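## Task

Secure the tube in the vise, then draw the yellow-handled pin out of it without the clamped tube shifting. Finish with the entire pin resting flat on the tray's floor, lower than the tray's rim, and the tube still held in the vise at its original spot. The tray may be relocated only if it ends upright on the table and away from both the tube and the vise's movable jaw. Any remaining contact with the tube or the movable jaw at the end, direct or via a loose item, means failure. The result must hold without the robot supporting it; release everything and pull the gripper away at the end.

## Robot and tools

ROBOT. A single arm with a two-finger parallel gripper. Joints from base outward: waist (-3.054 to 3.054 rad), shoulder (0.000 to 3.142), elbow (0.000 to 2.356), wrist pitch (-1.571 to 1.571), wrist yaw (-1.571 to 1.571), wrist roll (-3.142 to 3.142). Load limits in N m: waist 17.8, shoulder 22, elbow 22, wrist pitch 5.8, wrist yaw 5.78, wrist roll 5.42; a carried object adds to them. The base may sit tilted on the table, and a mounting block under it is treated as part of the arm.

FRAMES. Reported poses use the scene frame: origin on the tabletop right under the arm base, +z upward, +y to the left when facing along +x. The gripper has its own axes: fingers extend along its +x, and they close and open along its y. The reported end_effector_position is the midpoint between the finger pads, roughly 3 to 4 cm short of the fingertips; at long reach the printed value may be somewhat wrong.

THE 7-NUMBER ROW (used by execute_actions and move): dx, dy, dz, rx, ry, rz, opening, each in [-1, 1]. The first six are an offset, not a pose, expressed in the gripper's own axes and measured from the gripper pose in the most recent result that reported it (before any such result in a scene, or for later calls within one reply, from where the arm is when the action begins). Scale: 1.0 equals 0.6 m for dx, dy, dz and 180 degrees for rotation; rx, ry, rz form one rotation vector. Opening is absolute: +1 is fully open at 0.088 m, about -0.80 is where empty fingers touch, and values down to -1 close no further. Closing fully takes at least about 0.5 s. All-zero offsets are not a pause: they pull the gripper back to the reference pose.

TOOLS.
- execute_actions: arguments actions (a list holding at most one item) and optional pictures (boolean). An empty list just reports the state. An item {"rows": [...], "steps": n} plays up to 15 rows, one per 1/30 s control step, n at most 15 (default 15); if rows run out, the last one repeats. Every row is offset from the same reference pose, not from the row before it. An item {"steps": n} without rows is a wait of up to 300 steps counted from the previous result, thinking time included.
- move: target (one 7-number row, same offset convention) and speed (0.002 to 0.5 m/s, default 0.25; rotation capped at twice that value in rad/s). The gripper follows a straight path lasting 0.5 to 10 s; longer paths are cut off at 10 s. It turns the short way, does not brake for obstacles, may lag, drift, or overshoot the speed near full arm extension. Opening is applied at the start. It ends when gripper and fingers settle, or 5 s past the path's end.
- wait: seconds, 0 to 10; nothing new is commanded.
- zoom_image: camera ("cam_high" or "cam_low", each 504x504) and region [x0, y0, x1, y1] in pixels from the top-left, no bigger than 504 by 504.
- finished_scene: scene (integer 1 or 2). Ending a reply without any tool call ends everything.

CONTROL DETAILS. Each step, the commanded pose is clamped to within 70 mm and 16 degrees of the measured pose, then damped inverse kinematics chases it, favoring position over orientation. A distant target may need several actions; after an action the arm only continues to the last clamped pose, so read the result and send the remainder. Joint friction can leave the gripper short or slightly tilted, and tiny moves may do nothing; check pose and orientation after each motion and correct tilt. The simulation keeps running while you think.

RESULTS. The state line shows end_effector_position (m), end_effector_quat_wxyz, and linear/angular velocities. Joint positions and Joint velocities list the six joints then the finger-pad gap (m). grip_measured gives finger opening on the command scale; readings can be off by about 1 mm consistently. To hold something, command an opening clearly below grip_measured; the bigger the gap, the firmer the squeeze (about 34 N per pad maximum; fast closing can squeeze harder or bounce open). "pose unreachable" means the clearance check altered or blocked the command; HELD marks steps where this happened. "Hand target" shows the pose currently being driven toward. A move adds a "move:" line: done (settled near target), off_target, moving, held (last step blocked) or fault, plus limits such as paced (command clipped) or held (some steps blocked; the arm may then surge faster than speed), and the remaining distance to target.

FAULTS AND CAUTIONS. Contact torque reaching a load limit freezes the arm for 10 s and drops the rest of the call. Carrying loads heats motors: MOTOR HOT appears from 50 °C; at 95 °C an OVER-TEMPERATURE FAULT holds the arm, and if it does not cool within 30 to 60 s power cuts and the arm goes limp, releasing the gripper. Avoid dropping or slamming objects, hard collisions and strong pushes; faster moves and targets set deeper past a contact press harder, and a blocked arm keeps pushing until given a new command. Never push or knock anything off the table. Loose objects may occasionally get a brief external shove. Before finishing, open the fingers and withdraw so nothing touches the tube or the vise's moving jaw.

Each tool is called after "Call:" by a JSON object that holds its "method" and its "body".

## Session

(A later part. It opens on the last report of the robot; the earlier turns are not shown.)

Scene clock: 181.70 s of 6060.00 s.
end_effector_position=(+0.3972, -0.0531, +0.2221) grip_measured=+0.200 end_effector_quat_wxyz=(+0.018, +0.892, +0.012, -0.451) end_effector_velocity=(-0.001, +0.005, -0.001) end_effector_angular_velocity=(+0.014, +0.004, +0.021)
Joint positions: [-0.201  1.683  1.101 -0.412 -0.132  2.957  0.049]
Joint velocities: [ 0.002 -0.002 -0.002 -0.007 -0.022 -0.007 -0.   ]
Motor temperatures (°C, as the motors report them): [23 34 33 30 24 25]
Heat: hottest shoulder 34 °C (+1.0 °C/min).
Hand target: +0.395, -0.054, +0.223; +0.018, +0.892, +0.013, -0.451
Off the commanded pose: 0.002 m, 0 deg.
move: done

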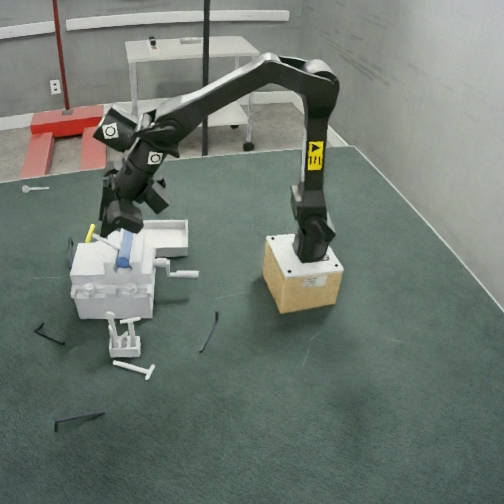

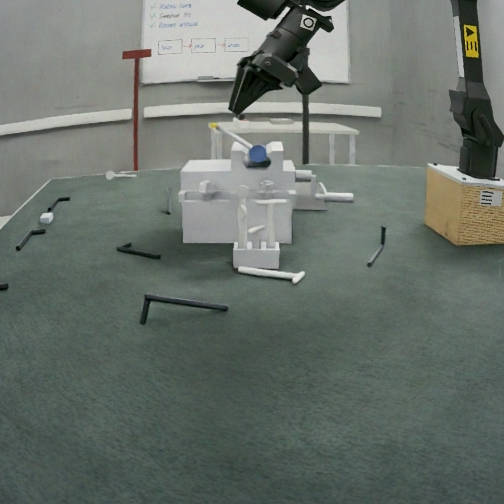

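Call:
{"method": "move", "body": {"target": [0,-0.033,0.02,0,0,0,0.3], "speed": 0.05}}

Call:
{"method": "move", "body": {"target": [0.09,0,0,0,0,0,0.3], "speed": 0.04}}

Call:
{"method": "zoom_image", "body": {"camera": "cam_high", "region": [40,170,200,290]}}

Scene clock: 193.17 s of 6060.00 s.
end_effector_position=(+0.3901, -0.0348, +0.2164) grip_measured=+0.300 end_effector_quat_wxyz=(+0.018, +0.893, +0.013, -0.449) end_effector_velocity=(+0.003, +0.002, +0.007) end_effector_angular_velocity=(+0.000, -0.034, +0.029)
Joint positions: [-0.149  1.649  1.041 -0.376 -0.104  3.001  0.054]
Joint velocities: [-0.002 -0.012 -0.002  0.022 -0.022 -0.022  0.   ]
Motor temperatures (°C, as the motors report them): [23 35 33 30 24 25]
Heat: hottest shoulder 35 °C (+2.0 °C/min).
Hand target: +0.387, -0.034, +0.215; +0.018, +0.892, +0.013, -0.451
Off the commanded pose: 0.004 m, 0 deg.
move: done

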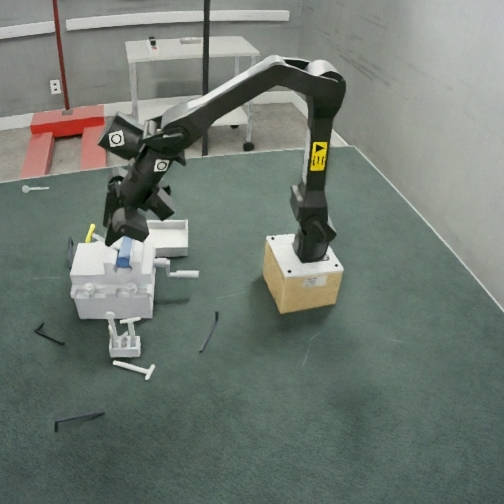

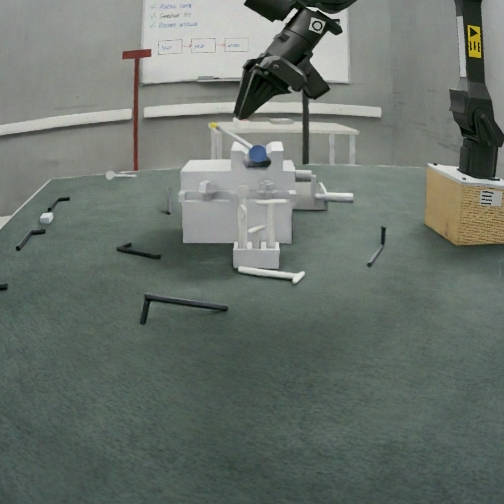

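Scene clock: 194.73 s of 6060.00 s.
end_effector_position=(+0.4195, -0.0334, +0.1798) grip_measured=+0.299 end_effector_quat_wxyz=(+0.019, +0.896, +0.015, -0.444) end_effector_velocity=(-0.004, +0.001, -0.003) end_effector_angular_velocity=(+0.004, +0.021, +0.007)
Joint positions: [-0.133  1.805  1.051 -0.217 -0.1    3.011  0.054]
Joint velocities: [-0.002 -0.002 -0.002 -0.022 -0.007 -0.007 -0.001]
Motor temperatures (°C, as the motors report them): [23 34 33 30 24 25]
Heat: hottest shoulder 34 °C (+1.0 °C/min).
Hand target: +0.422, -0.035, +0.173; +0.018, +0.893, +0.013, -0.449
Off the commanded pose: 0.007 m, 1 deg.
move: done

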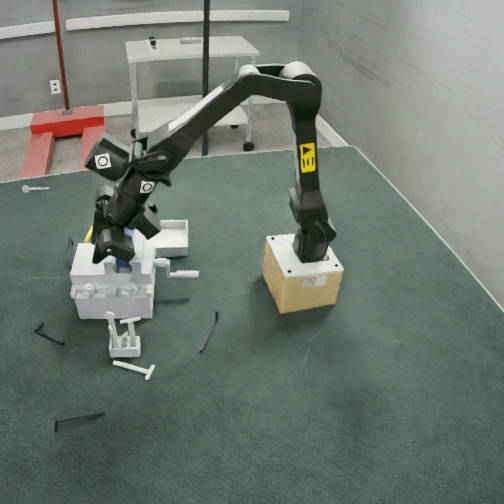

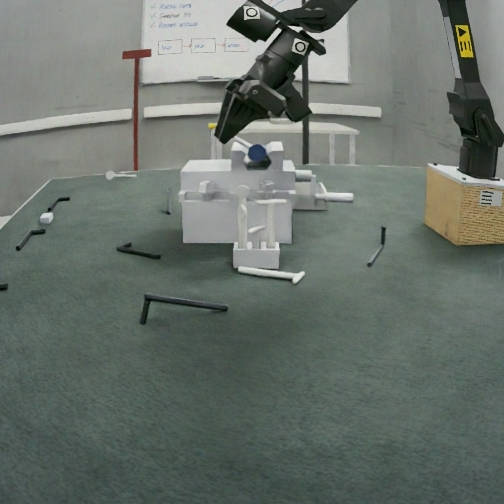

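Region (40, 170, 200, 290) of cam_high's 504x504 image, scaled by 3.150, with more detail than that image has; it fills the top 378 rows of this view, and the rest is white.

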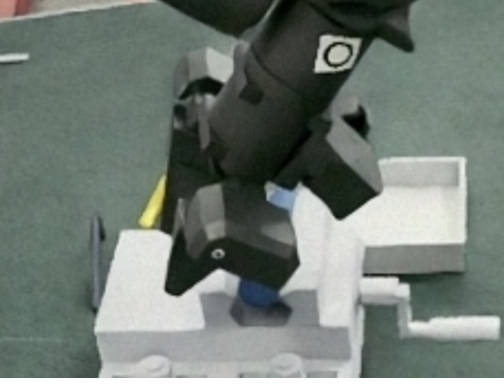

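Call:
{"method": "move", "body": {"target": [0,0,0,0,0,0,-0.75]}}

Scene clock: 201.03 s of 6060.00 s.
end_effector_position=(+0.4199, -0.0339, +0.1798) grip_measured=-0.750 end_effector_quat_wxyz=(+0.020, +0.896, +0.014, -0.443) end_effector_velocity=(-0.002, +0.000, -0.001) end_effector_angular_velocity=(-0.009, +0.008, +0.004)
Joint positions: [-0.133  1.806  1.052 -0.216 -0.097  3.012  0.002]
Joint velocities: [ 0.002 -0.002 -0.002 -0.007  0.007 -0.007 -0.   ]
Motor temperatures (°C, as the motors report them): [23 34 34 30 24 25]
Heat: hottest shoulder 34 °C (+1.0 °C/min).
Hand target: +0.419, -0.033, +0.180; +0.020, +0.896, +0.015, -0.444
Off the commanded pose: 0.001 m, 0 deg.
move: done

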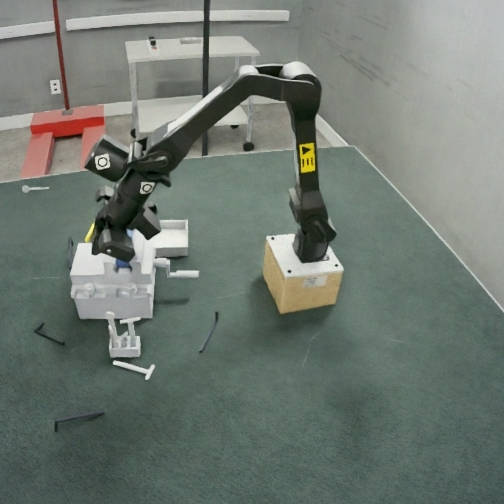

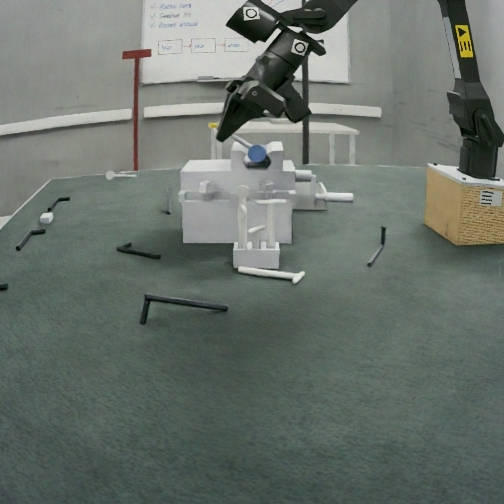

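Call:
{"method": "move", "body": {"target": [-0.08,0,0,0,0,0,0.3], "speed": 0.06}}

Call:
{"method": "move", "body": {"target": [0,0.07,0,0,0,0,0.3], "speed": 0.06}}

Call:
{"method": "move", "body": {"target": [0.09,0,0,0,0,0,0.3], "speed": 0.04}}

Call:
{"method": "move", "body": {"target": [0,0,0,0,0,0,-0.75]}}

Scene clock: 207.60 s of 6060.00 s.
end_effector_position=(+0.3952, -0.0332, +0.2209) grip_measured=+0.300 end_effector_quat_wxyz=(+0.021, +0.898, +0.014, -0.439) end_effector_velocity=(-0.003, +0.003, -0.003) end_effector_angular_velocity=(+0.005, +0.010, +0.028)
Joint positions: [-0.143  1.65   1.049 -0.36  -0.103  3.004  0.054]
Joint velocities: [-0.002 -0.002 -0.007 -0.007 -0.022 -0.022  0.   ]
Motor temperatures (°C, as the motors report them): [23 34 34 30 24 25]
Heat: hottest shoulder 34 °C (+1.0 °C/min).
Hand target: +0.391, -0.034, +0.218; +0.020, +0.896, +0.014, -0.443
Off the commanded pose: 0.005 m, 1 deg.
move: done

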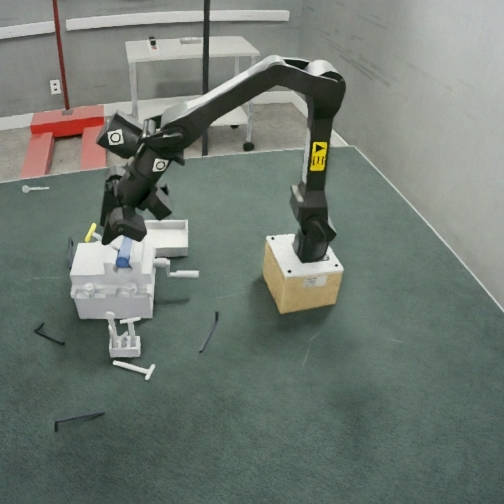

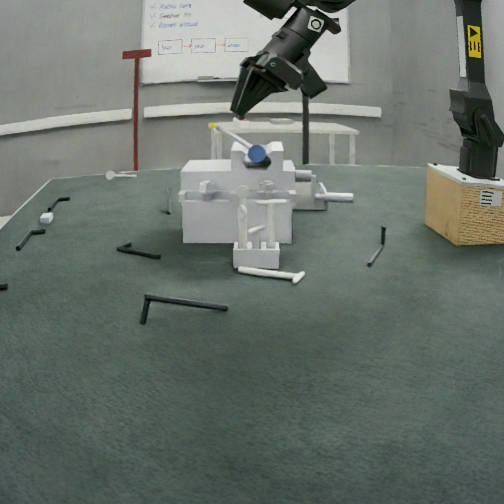

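Scene clock: 208.60 s of 6060.00 s.
end_effector_position=(+0.3948, -0.0742, +0.2238) grip_measured=+0.300 end_effector_quat_wxyz=(+0.021, +0.899, +0.013, -0.436) end_effector_velocity=(-0.003, +0.003, -0.005) end_effector_angular_velocity=(-0.001, +0.025, +0.024)
Joint positions: [-0.268  1.675  1.082 -0.376 -0.173  2.9    0.054]
Joint velocities: [ 0.002  0.007  0.002 -0.022 -0.007 -0.022 -0.   ]
Motor temperatures (°C, as the motors report them): [23 34 34 30 24 25]
Heat: hottest shoulder 34 °C (+1.0 °C/min).
Hand target: +0.397, -0.075, +0.222; +0.021, +0.898, +0.014, -0.439
Off the commanded pose: 0.003 m, 0 deg.
move: done

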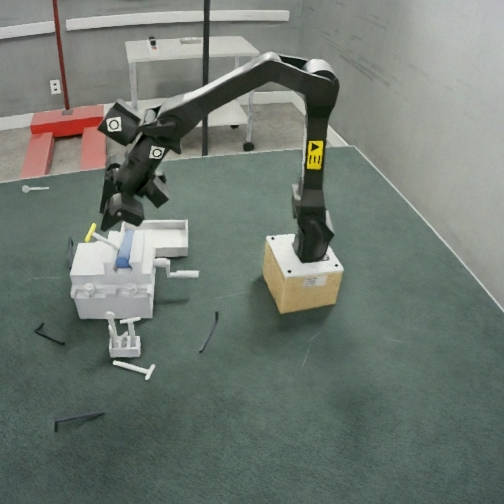

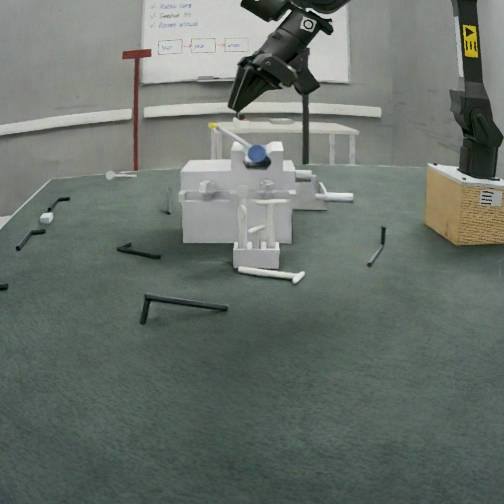

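Scene clock: 210.17 s of 6060.00 s.
end_effector_position=(+0.4176, -0.0759, +0.1909) grip_measured=+0.298 end_effector_quat_wxyz=(+0.018, +0.900, +0.008, -0.436) end_effector_velocity=(-0.003, +0.001, -0.005) end_effector_angular_velocity=(-0.006, +0.018, +0.003)
Joint positions: [-0.253  1.801  1.085 -0.249 -0.159  2.923  0.054]
Joint velocities: [ 0.002  0.002 -0.007 -0.007  0.007 -0.007 -0.   ]
Motor temperatures (°C, as the motors report them): [23 34 34 30 24 25]
Heat: hottest shoulder 34 °C (+1.0 °C/min).
Hand target: +0.427, -0.074, +0.181; +0.021, +0.899, +0.013, -0.437
Off the commanded pose: 0.014 m, 1 deg.
move: off_target

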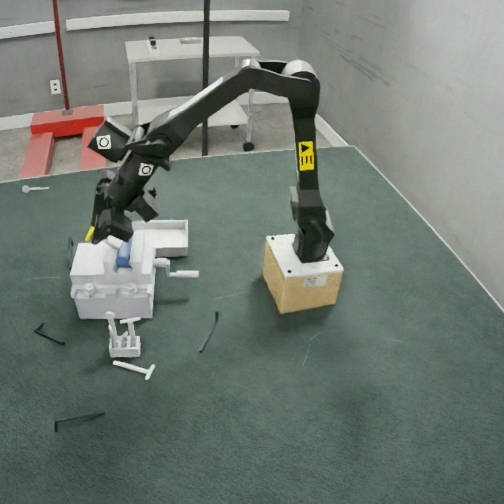

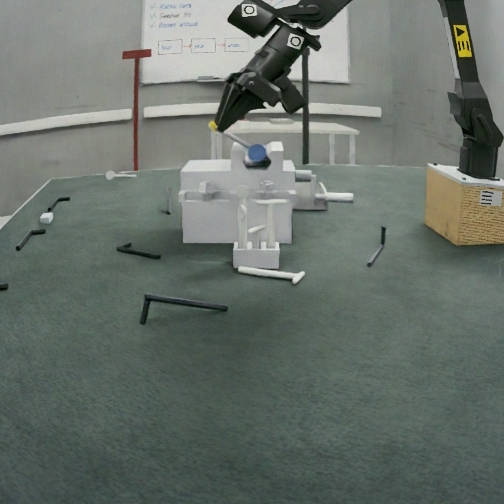

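Scene clock: 210.70 s of 6060.00 s.
end_effector_position=(+0.4174, -0.0738, +0.1954) grip_measured=-0.737 end_effector_quat_wxyz=(+0.016, +0.902, +0.011, -0.432) end_effector_velocity=(-0.002, +0.000, -0.001) end_effector_angular_velocity=(+0.003, +0.006, +0.008)
Joint positions: [-0.251  1.789  1.085 -0.253 -0.168  2.926  0.003]
Joint velocities: [-0.002 -0.002 -0.002 -0.007 -0.007 -0.007 -0.   ]
Motor temperatures (°C, as the motors report them): [23 34 34 30 24 25]
Heat: hottest shoulder 34 °C (+1.0 °C/min).
Hand target: +0.418, -0.076, +0.191; +0.018, +0.900, +0.008, -0.436
Off the commanded pose: 0.005 m, 1 deg.
move: done

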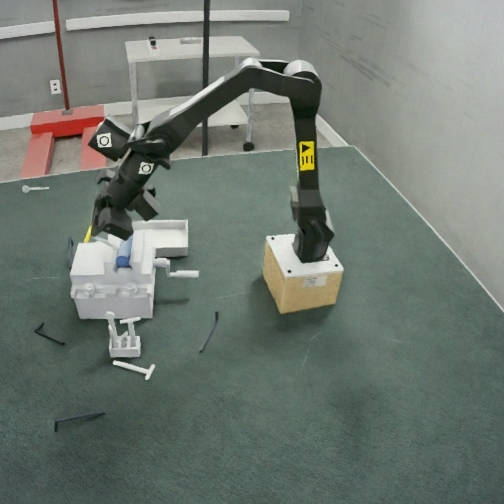

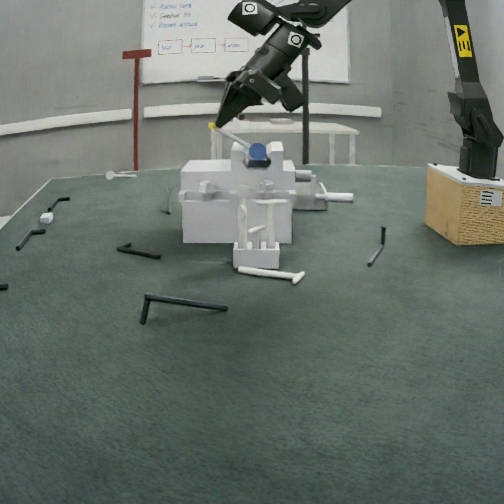

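Call:
{"method": "move", "body": {"target": [-0.02,-0.012,0.035,0,0,0,0.4], "speed": 0.05}}

Call:
{"method": "move", "body": {"target": [0.06,0,0,0,0,0,0.4], "speed": 0.04}}

Call:
{"method": "move", "body": {"target": [0,0,0,0,0,0,-0.75]}}

Call:
{"method": "zoom_image", "body": {"camera": "cam_low", "region": [180,80,320,200]}}

Scene clock: 215.77 s of 6060.00 s.
end_effector_position=(+0.3968, -0.0678, +0.1934) grip_measured=+0.400 end_effector_quat_wxyz=(+0.017, +0.903, +0.013, -0.430) end_effector_velocity=(-0.003, +0.001, +0.002) end_effector_angular_velocity=(+0.013, -0.002, +0.012)
Joint positions: [-0.249  1.714  0.987 -0.226 -0.169  2.926  0.059]
Joint velocities: [-0.007 -0.012 -0.007 -0.007 -0.022 -0.007 -0.   ]
Motor temperatures (°C, as the motors report them): [23 34 34 30 24 25]
Heat: hottest shoulder 34 °C (+1.0 °C/min).
Hand target: +0.393, -0.067, +0.192; +0.016, +0.902, +0.012, -0.432
Off the commanded pose: 0.004 m, 0 deg.
move: done

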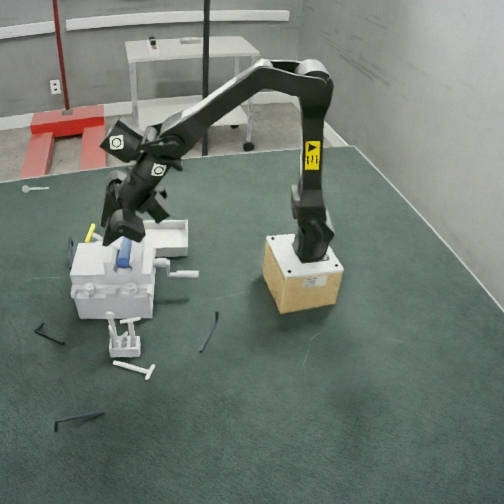

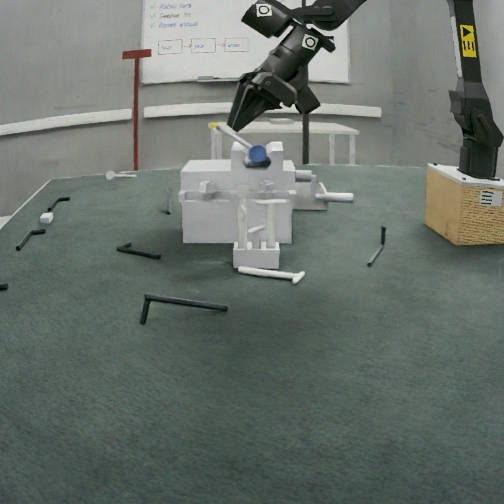

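Scene clock: 216.97 s of 6060.00 s.
end_effector_position=(+0.4156, -0.0686, +0.1663) grip_measured=+0.400 end_effector_quat_wxyz=(+0.017, +0.902, +0.012, -0.430) end_effector_velocity=(-0.004, +0.001, -0.003) end_effector_angular_velocity=(+0.015, +0.020, -0.004)
Joint positions: [-0.237  1.83   1.003 -0.125 -0.16   2.937  0.059]
Joint velocities: [-0.002 -0.002 -0.002 -0.022 -0.007  0.007 -0.   ]
Motor temperatures (°C, as the motors report them): [23 34 34 30 24 25]
Heat: hottest shoulder 34 °C (+1.0 °C/min).
Hand target: +0.419, -0.068, +0.165; +0.017, +0.903, +0.013, -0.430
Off the commanded pose: 0.004 m, 0 deg.
move: done

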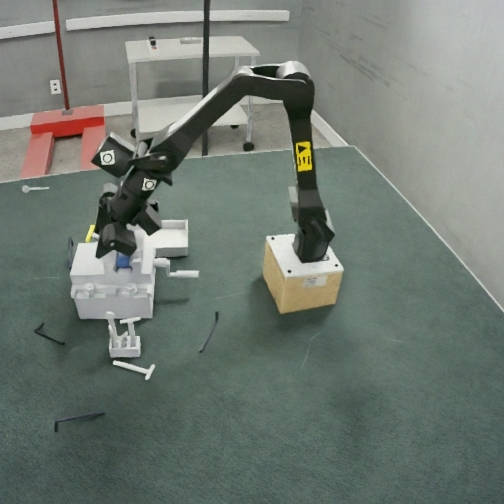

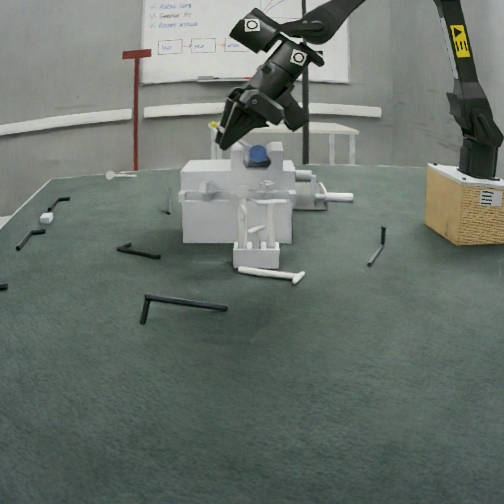

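Scene clock: 217.50 s of 6060.00 s.
end_effector_position=(+0.4164, -0.0676, +0.1669) grip_measured=-0.634 end_effector_quat_wxyz=(+0.014, +0.903, +0.013, -0.428) end_effector_velocity=(-0.002, +0.003, -0.001) end_effector_angular_velocity=(+0.002, +0.006, +0.013)
Joint positions: [-0.236  1.83   1.003 -0.121 -0.165  2.942  0.008]
Joint velocities: [ 0.002 -0.002 -0.002 -0.007 -0.007 -0.007 -0.   ]
Motor temperatures (°C, as the motors report them): [23 34 34 30 24 25]
Heat: hottest shoulder 34 °C (+1.0 °C/min).
Hand target: +0.416, -0.069, +0.166; +0.016, +0.902, +0.012, -0.431
Off the commanded pose: 0.001 m, 0 deg.
move: done

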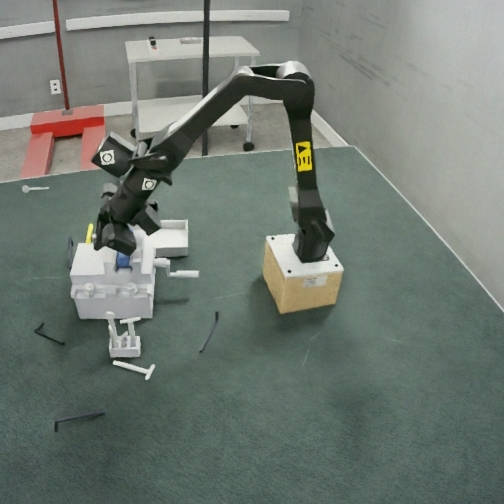

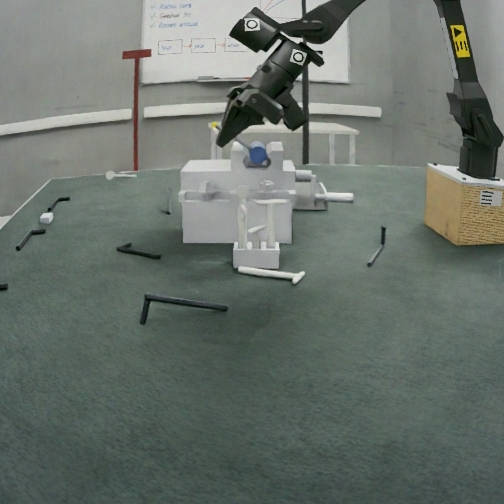

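Region (180, 80, 320, 200) of cam_low's 504x504 image, scaled by 3.600, with more detail than that image has; it fills the top 432 rows of this view, and the rest is white.

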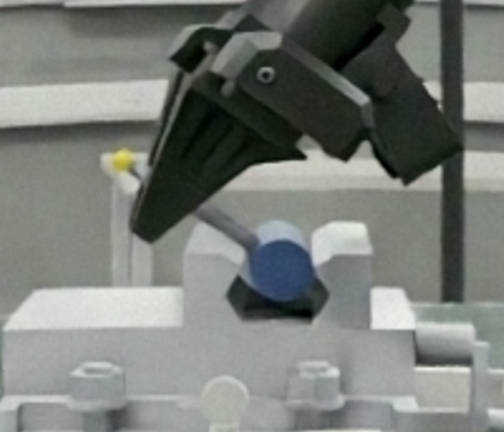

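Call:
{"method": "move", "body": {"target": [-0.036,0,0,0,0,0,-0.7], "speed": 0.03}}

Call:
{"method": "move", "body": {"target": [-0.033,0,0.025,0,0,0,-0.7], "speed": 0.03}}

Call:
{"method": "zoom_image", "body": {"camera": "cam_low", "region": [180,80,320,200]}}

Scene clock: 226.07 s of 6060.00 s.
end_effector_position=(+0.4066, -0.0666, +0.1823) grip_measured=-0.691 end_effector_quat_wxyz=(+0.014, +0.903, +0.014, -0.428) end_effector_velocity=(-0.002, +0.000, +0.001) end_effector_angular_velocity=(-0.008, +0.001, +0.019)
Joint positions: [-0.241  1.766  0.996 -0.179 -0.17   2.937  0.005]
Joint velocities: [-0.002 -0.007 -0.002 -0.007 -0.007 -0.022 -0.   ]
Motor temperatures (°C, as the motors report them): [23 34 34 30 24 25]
Heat: hottest shoulder 34 °C (+0.0 °C/min).
Hand target: +0.403, -0.068, +0.184; +0.014, +0.903, +0.013, -0.428
Off the commanded pose: 0.004 m, 0 deg.
move: done

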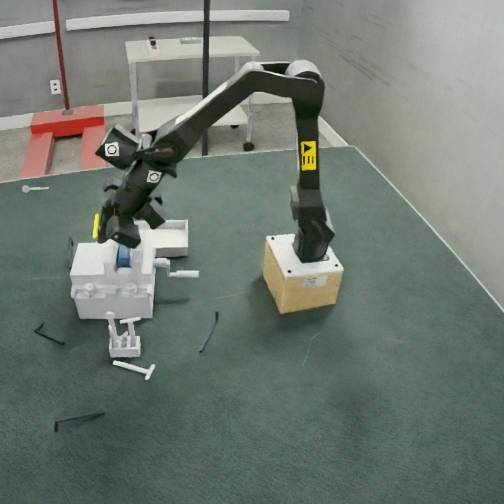

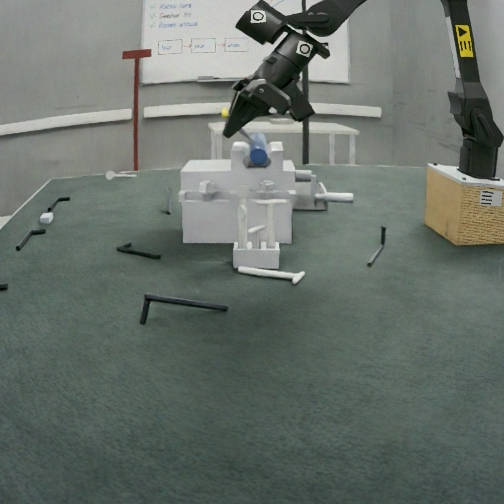

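Scene clock: 227.23 s of 6060.00 s.
end_effector_position=(+0.3934, -0.0684, +0.1974) grip_measured=-0.684 end_effector_quat_wxyz=(+0.017, +0.911, +0.012, -0.413) end_effector_velocity=(-0.002, +0.003, +0.002) end_effector_angular_velocity=(+0.023, -0.004, +0.022)
Joint positions: [-0.257  1.681  0.946 -0.18  -0.179  2.926  0.005]
Joint velocities: [-0.007 -0.007 -0.002 -0.007 -0.037 -0.007  0.   ]
Motor temperatures (°C, as the motors report them): [23 34 34 30 24 25]
Heat: hottest shoulder 34 °C (+0.0 °C/min).
Hand target: +0.383, -0.067, +0.189; +0.014, +0.903, +0.014, -0.428
Off the commanded pose: 0.014 m, 2 deg.
move: off_target

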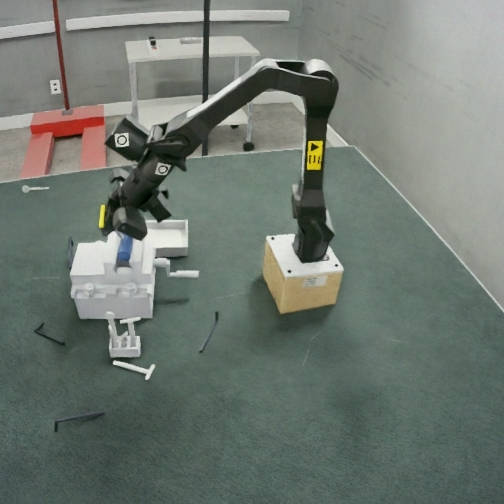

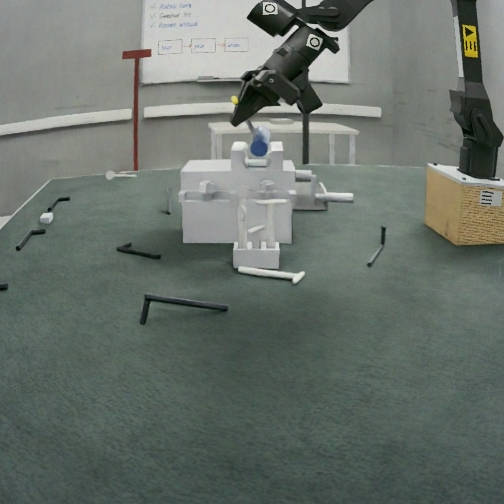

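Region (180, 80, 320, 200) of cam_low's 504x504 image, scaled by 3.600, with more detail than that image has; it fills the top 432 rows of this view, and the rest is white.

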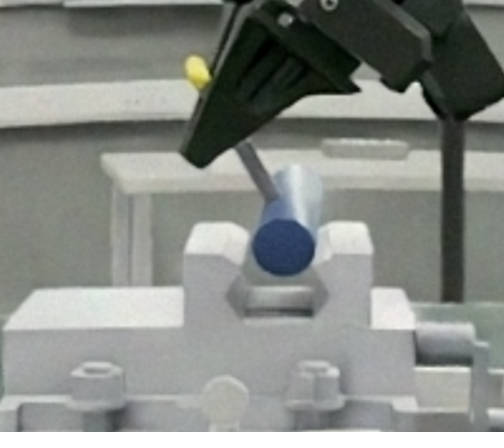

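Call:
{"method": "move", "body": {"target": [-0.022,0,0.012,0,0.12,0,-0.8], "speed": 0.03}}

Call:
{"method": "zoom_image", "body": {"camera": "cam_low", "region": [180,80,320,200]}}

Scene clock: 240.37 s of 6060.00 s.
end_effector_position=(+0.3791, -0.0680, +0.1989) grip_measured=-0.688 end_effector_quat_wxyz=(+0.017, +0.970, +0.015, -0.242) end_effector_velocity=(-0.000, -0.002, +0.002) end_effector_angular_velocity=(-0.018, -0.009, +0.010)
Joint positions: [-0.304  1.602  0.579  0.465 -0.282  2.974  0.005]
Joint velocities: [-0.007 -0.002 -0.002  0.007 -0.007 -0.022 -0.   ]
Motor temperatures (°C, as the motors report them): [23 35 33 30 24 25]
Heat: hottest shoulder 35 °C (+1.0 °C/min).
Hand target: +0.379, -0.069, +0.203; +0.017, +0.972, +0.014, -0.235
Off the commanded pose: 0.004 m, 1 deg.
move: done

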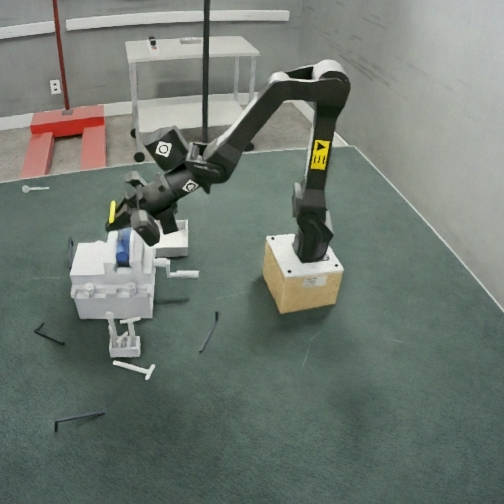

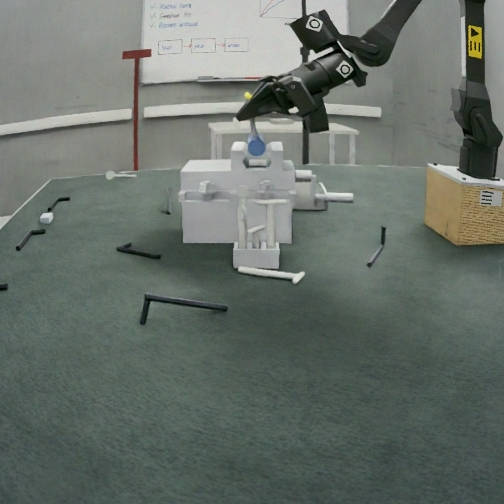

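Region (180, 80, 320, 200) of cam_low's 504x504 image, scaled by 3.600, with more detail than that image has; it fills the top 432 rows of this view, and the rest is white.

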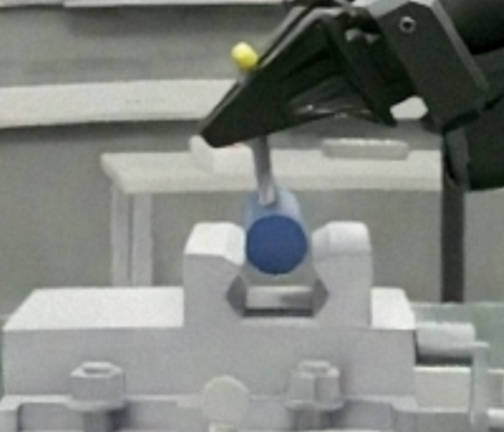

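Call:
{"method": "move", "body": {"target": [0.019,0,0.043,0,0,0,-0.8], "speed": 0.02}}

Call:
{"method": "zoom_image", "body": {"camera": "cam_low", "region": [180,80,320,200]}}

Scene clock: 245.70 s of 6060.00 s.
end_effector_position=(+0.3808, -0.0682, +0.1901) grip_measured=-0.691 end_effector_quat_wxyz=(+0.022, +0.976, +0.018, -0.217) end_effector_velocity=(-0.003, +0.001, -0.007) end_effector_angular_velocity=(+0.003, +0.020, +0.007)
Joint positions: [-0.307  1.661  0.533  0.622 -0.295  2.974  0.005]
Joint velocities: [-0.002  0.007 -0.007 -0.007 -0.007 -0.007 -0.   ]
Motor temperatures (°C, as the motors report them): [23 34 33 31 24 25]
Heat: hottest shoulder 34 °C (+0.0 °C/min).
Hand target: +0.376, -0.068, +0.172; +0.017, +0.970, +0.015, -0.242
Off the commanded pose: 0.020 m, 3 deg.
move: off_target

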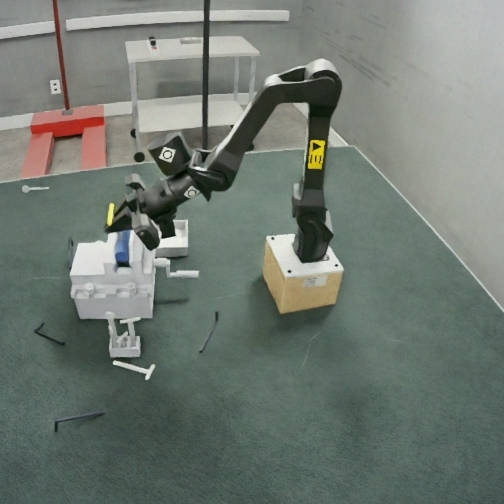

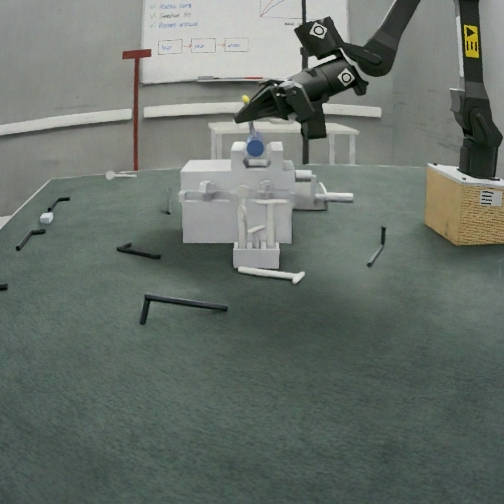

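Region (180, 80, 320, 200) of cam_low's 504x504 image, scaled by 3.600, with more detail than that image has; it fills the top 432 rows of this view, and the rest is white.

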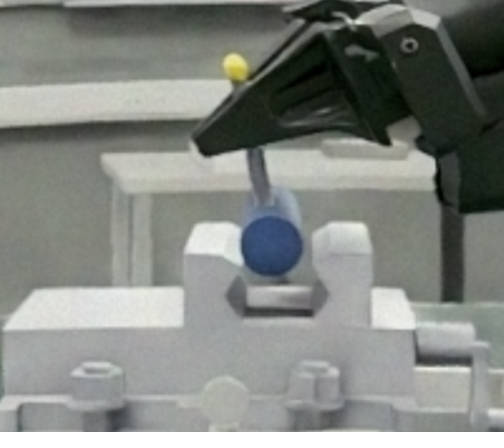

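Call:
{"method": "move", "body": {"target": [-0.012,0,0.005,0,0,0,-0.8], "speed": 0.02}}

Call:
{"method": "move", "body": {"target": [0.014,0,0.03,0,0,0,-0.8], "speed": 0.02}}

Call:
{"method": "zoom_image", "body": {"camera": "cam_low", "region": [180,80,320,200]}}

Scene clock: 252.13 s of 6060.00 s.
end_effector_position=(+0.3775, -0.0685, +0.1860) grip_measured=-0.692 end_effector_quat_wxyz=(+0.022, +0.974, +0.016, -0.223) end_effector_velocity=(-0.001, +0.003, +0.002) end_effector_angular_velocity=(-0.012, -0.010, +0.027)
Joint positions: [-0.31   1.661  0.522  0.62  -0.293  2.971  0.005]
Joint velocities: [-0.002 -0.007 -0.007  0.007 -0.022 -0.022  0.   ]
Motor temperatures (°C, as the motors report them): [23 33 33 31 24 25]
Heat: hottest shoulder 33 °C (-2.0 °C/min).
Hand target: +0.373, -0.068, +0.190; +0.022, +0.976, +0.017, -0.217
Off the commanded pose: 0.006 m, 1 deg.
move: done

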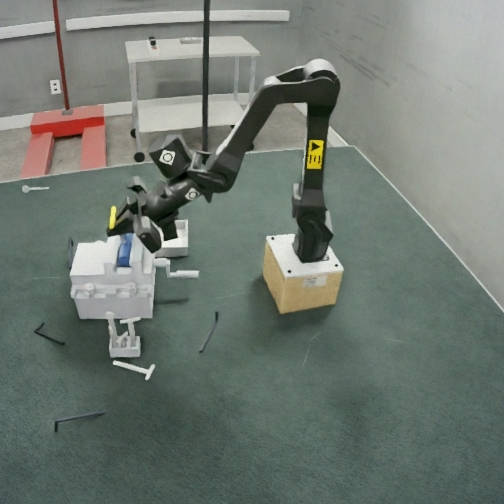

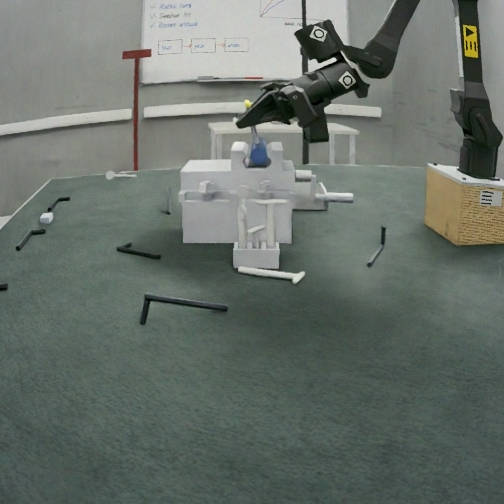

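Scene clock: 253.37 s of 6060.00 s.
end_effector_position=(+0.3801, -0.0688, +0.1819) grip_measured=-0.692 end_effector_quat_wxyz=(+0.026, +0.979, +0.018, -0.202) end_effector_velocity=(-0.002, -0.001, -0.002) end_effector_angular_velocity=(-0.003, +0.001, +0.002)
Joint positions: [-0.312  1.711  0.499  0.736 -0.302  2.973  0.005]
Joint velocities: [-0.007  0.002 -0.007  0.007 -0.007 -0.007 -0.   ]
Motor temperatures (°C, as the motors report them): [23 33 33 31 24 25]
Heat: hottest shoulder 33 °C (-1.0 °C/min).
Hand target: +0.377, -0.069, +0.166; +0.022, +0.974, +0.016, -0.223
Off the commanded pose: 0.016 m, 2 deg.
move: off_target

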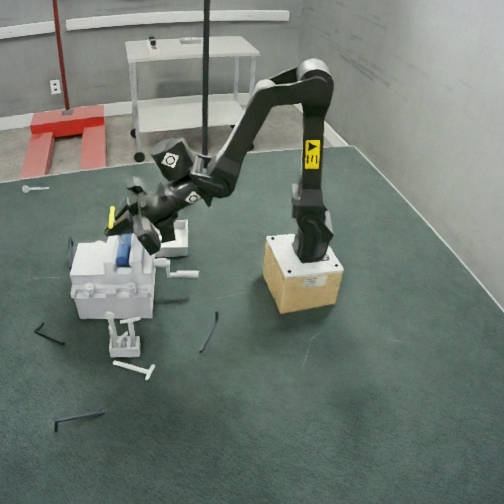

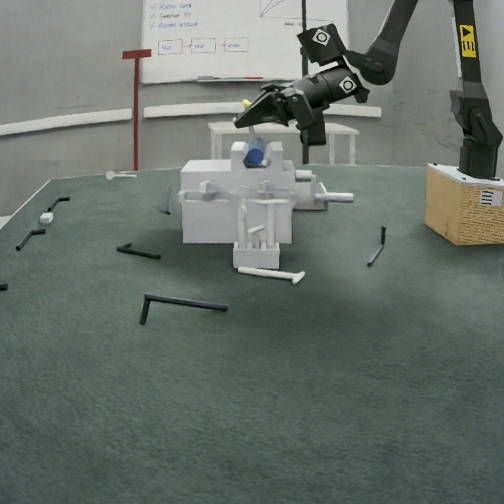

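Region (180, 80, 320, 200) of cam_low's 504x504 image, scaled by 3.600, with more detail than that image has; it fills the top 432 rows of this view, and the rest is white.

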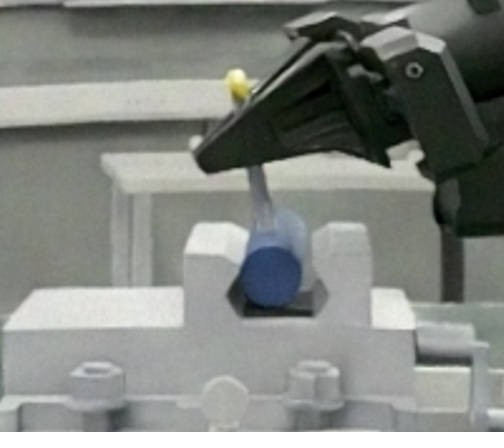

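Call:
{"method": "move", "body": {"target": [-0.012,0,0.005,0,0,0,-0.8], "speed": 0.02}}

Call:
{"method": "move", "body": {"target": [0.004,0,0.03,0,0,0,-0.8], "speed": 0.02}}

Call:
{"method": "zoom_image", "body": {"camera": "cam_low", "region": [180,80,320,200]}}

Scene clock: 258.40 s of 6060.00 s.
end_effector_position=(+0.3761, -0.0689, +0.1836) grip_measured=-0.694 end_effector_quat_wxyz=(+0.026, +0.979, +0.018, -0.200) end_effector_velocity=(-0.003, +0.001, -0.004) end_effector_angular_velocity=(+0.009, +0.018, +0.015)
Joint positions: [-0.317  1.694  0.484  0.739 -0.309  2.973  0.005]
Joint velocities: [-0.007 -0.002 -0.002 -0.022 -0.022 -0.007 -0.   ]
Motor temperatures (°C, as the motors report them): [23 32 32 31 24 25]
Heat: hottest shoulder 32 °C (-2.0 °C/min).
Hand target: +0.372, -0.069, +0.182; +0.026, +0.979, +0.018, -0.202
Off the commanded pose: 0.004 m, 0 deg.
move: done

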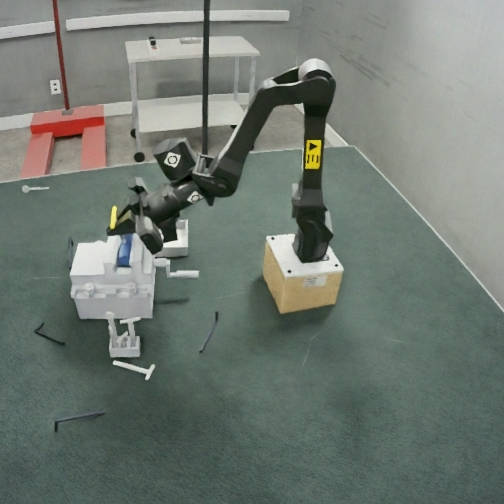

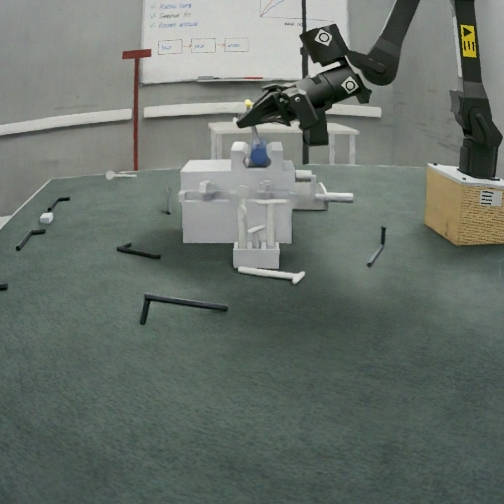

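Scene clock: 259.53 s of 6060.00 s.
end_effector_position=(+0.3766, -0.0689, +0.1818) grip_measured=-0.693 end_effector_quat_wxyz=(+0.031, +0.983, +0.021, -0.178) end_effector_velocity=(-0.002, -0.001, +0.000) end_effector_angular_velocity=(-0.005, -0.003, +0.002)
Joint positions: [-0.322  1.735  0.458  0.85  -0.322  2.973  0.005]
Joint velocities: [-0.007 -0.002 -0.007  0.007 -0.007 -0.007 -0.   ]
Motor temperatures (°C, as the motors report them): [23 32 32 31 24 25]
Heat: hottest shoulder 32 °C (-2.0 °C/min).
Hand target: +0.371, -0.070, +0.166; +0.026, +0.979, +0.018, -0.200
Off the commanded pose: 0.017 m, 3 deg.
move: off_target

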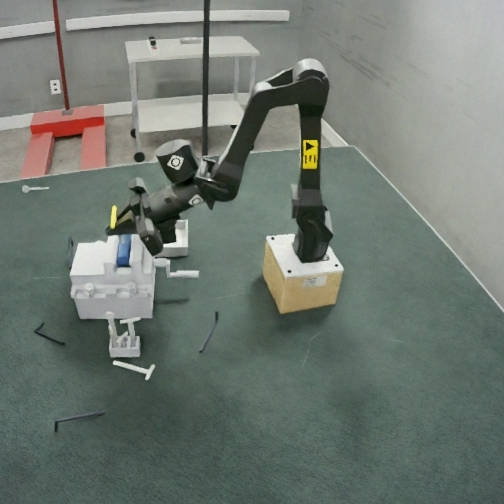

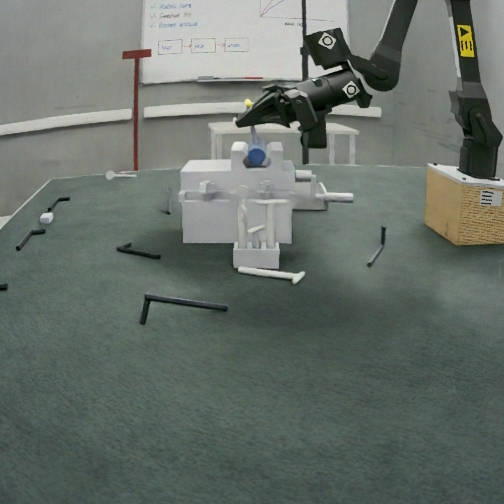

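Region (180, 80, 320, 200) of cam_low's 504x504 image, scaled by 3.600, with more detail than that image has; it fills the top 432 rows of this view, and the rest is white.

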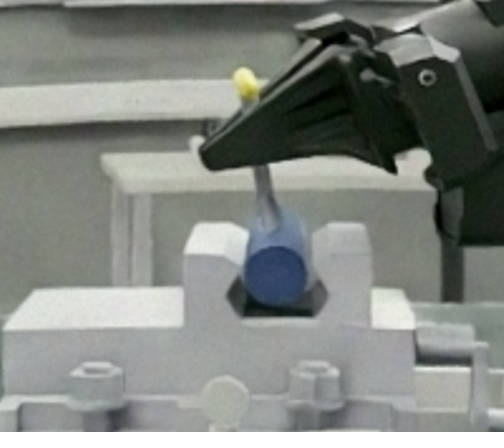

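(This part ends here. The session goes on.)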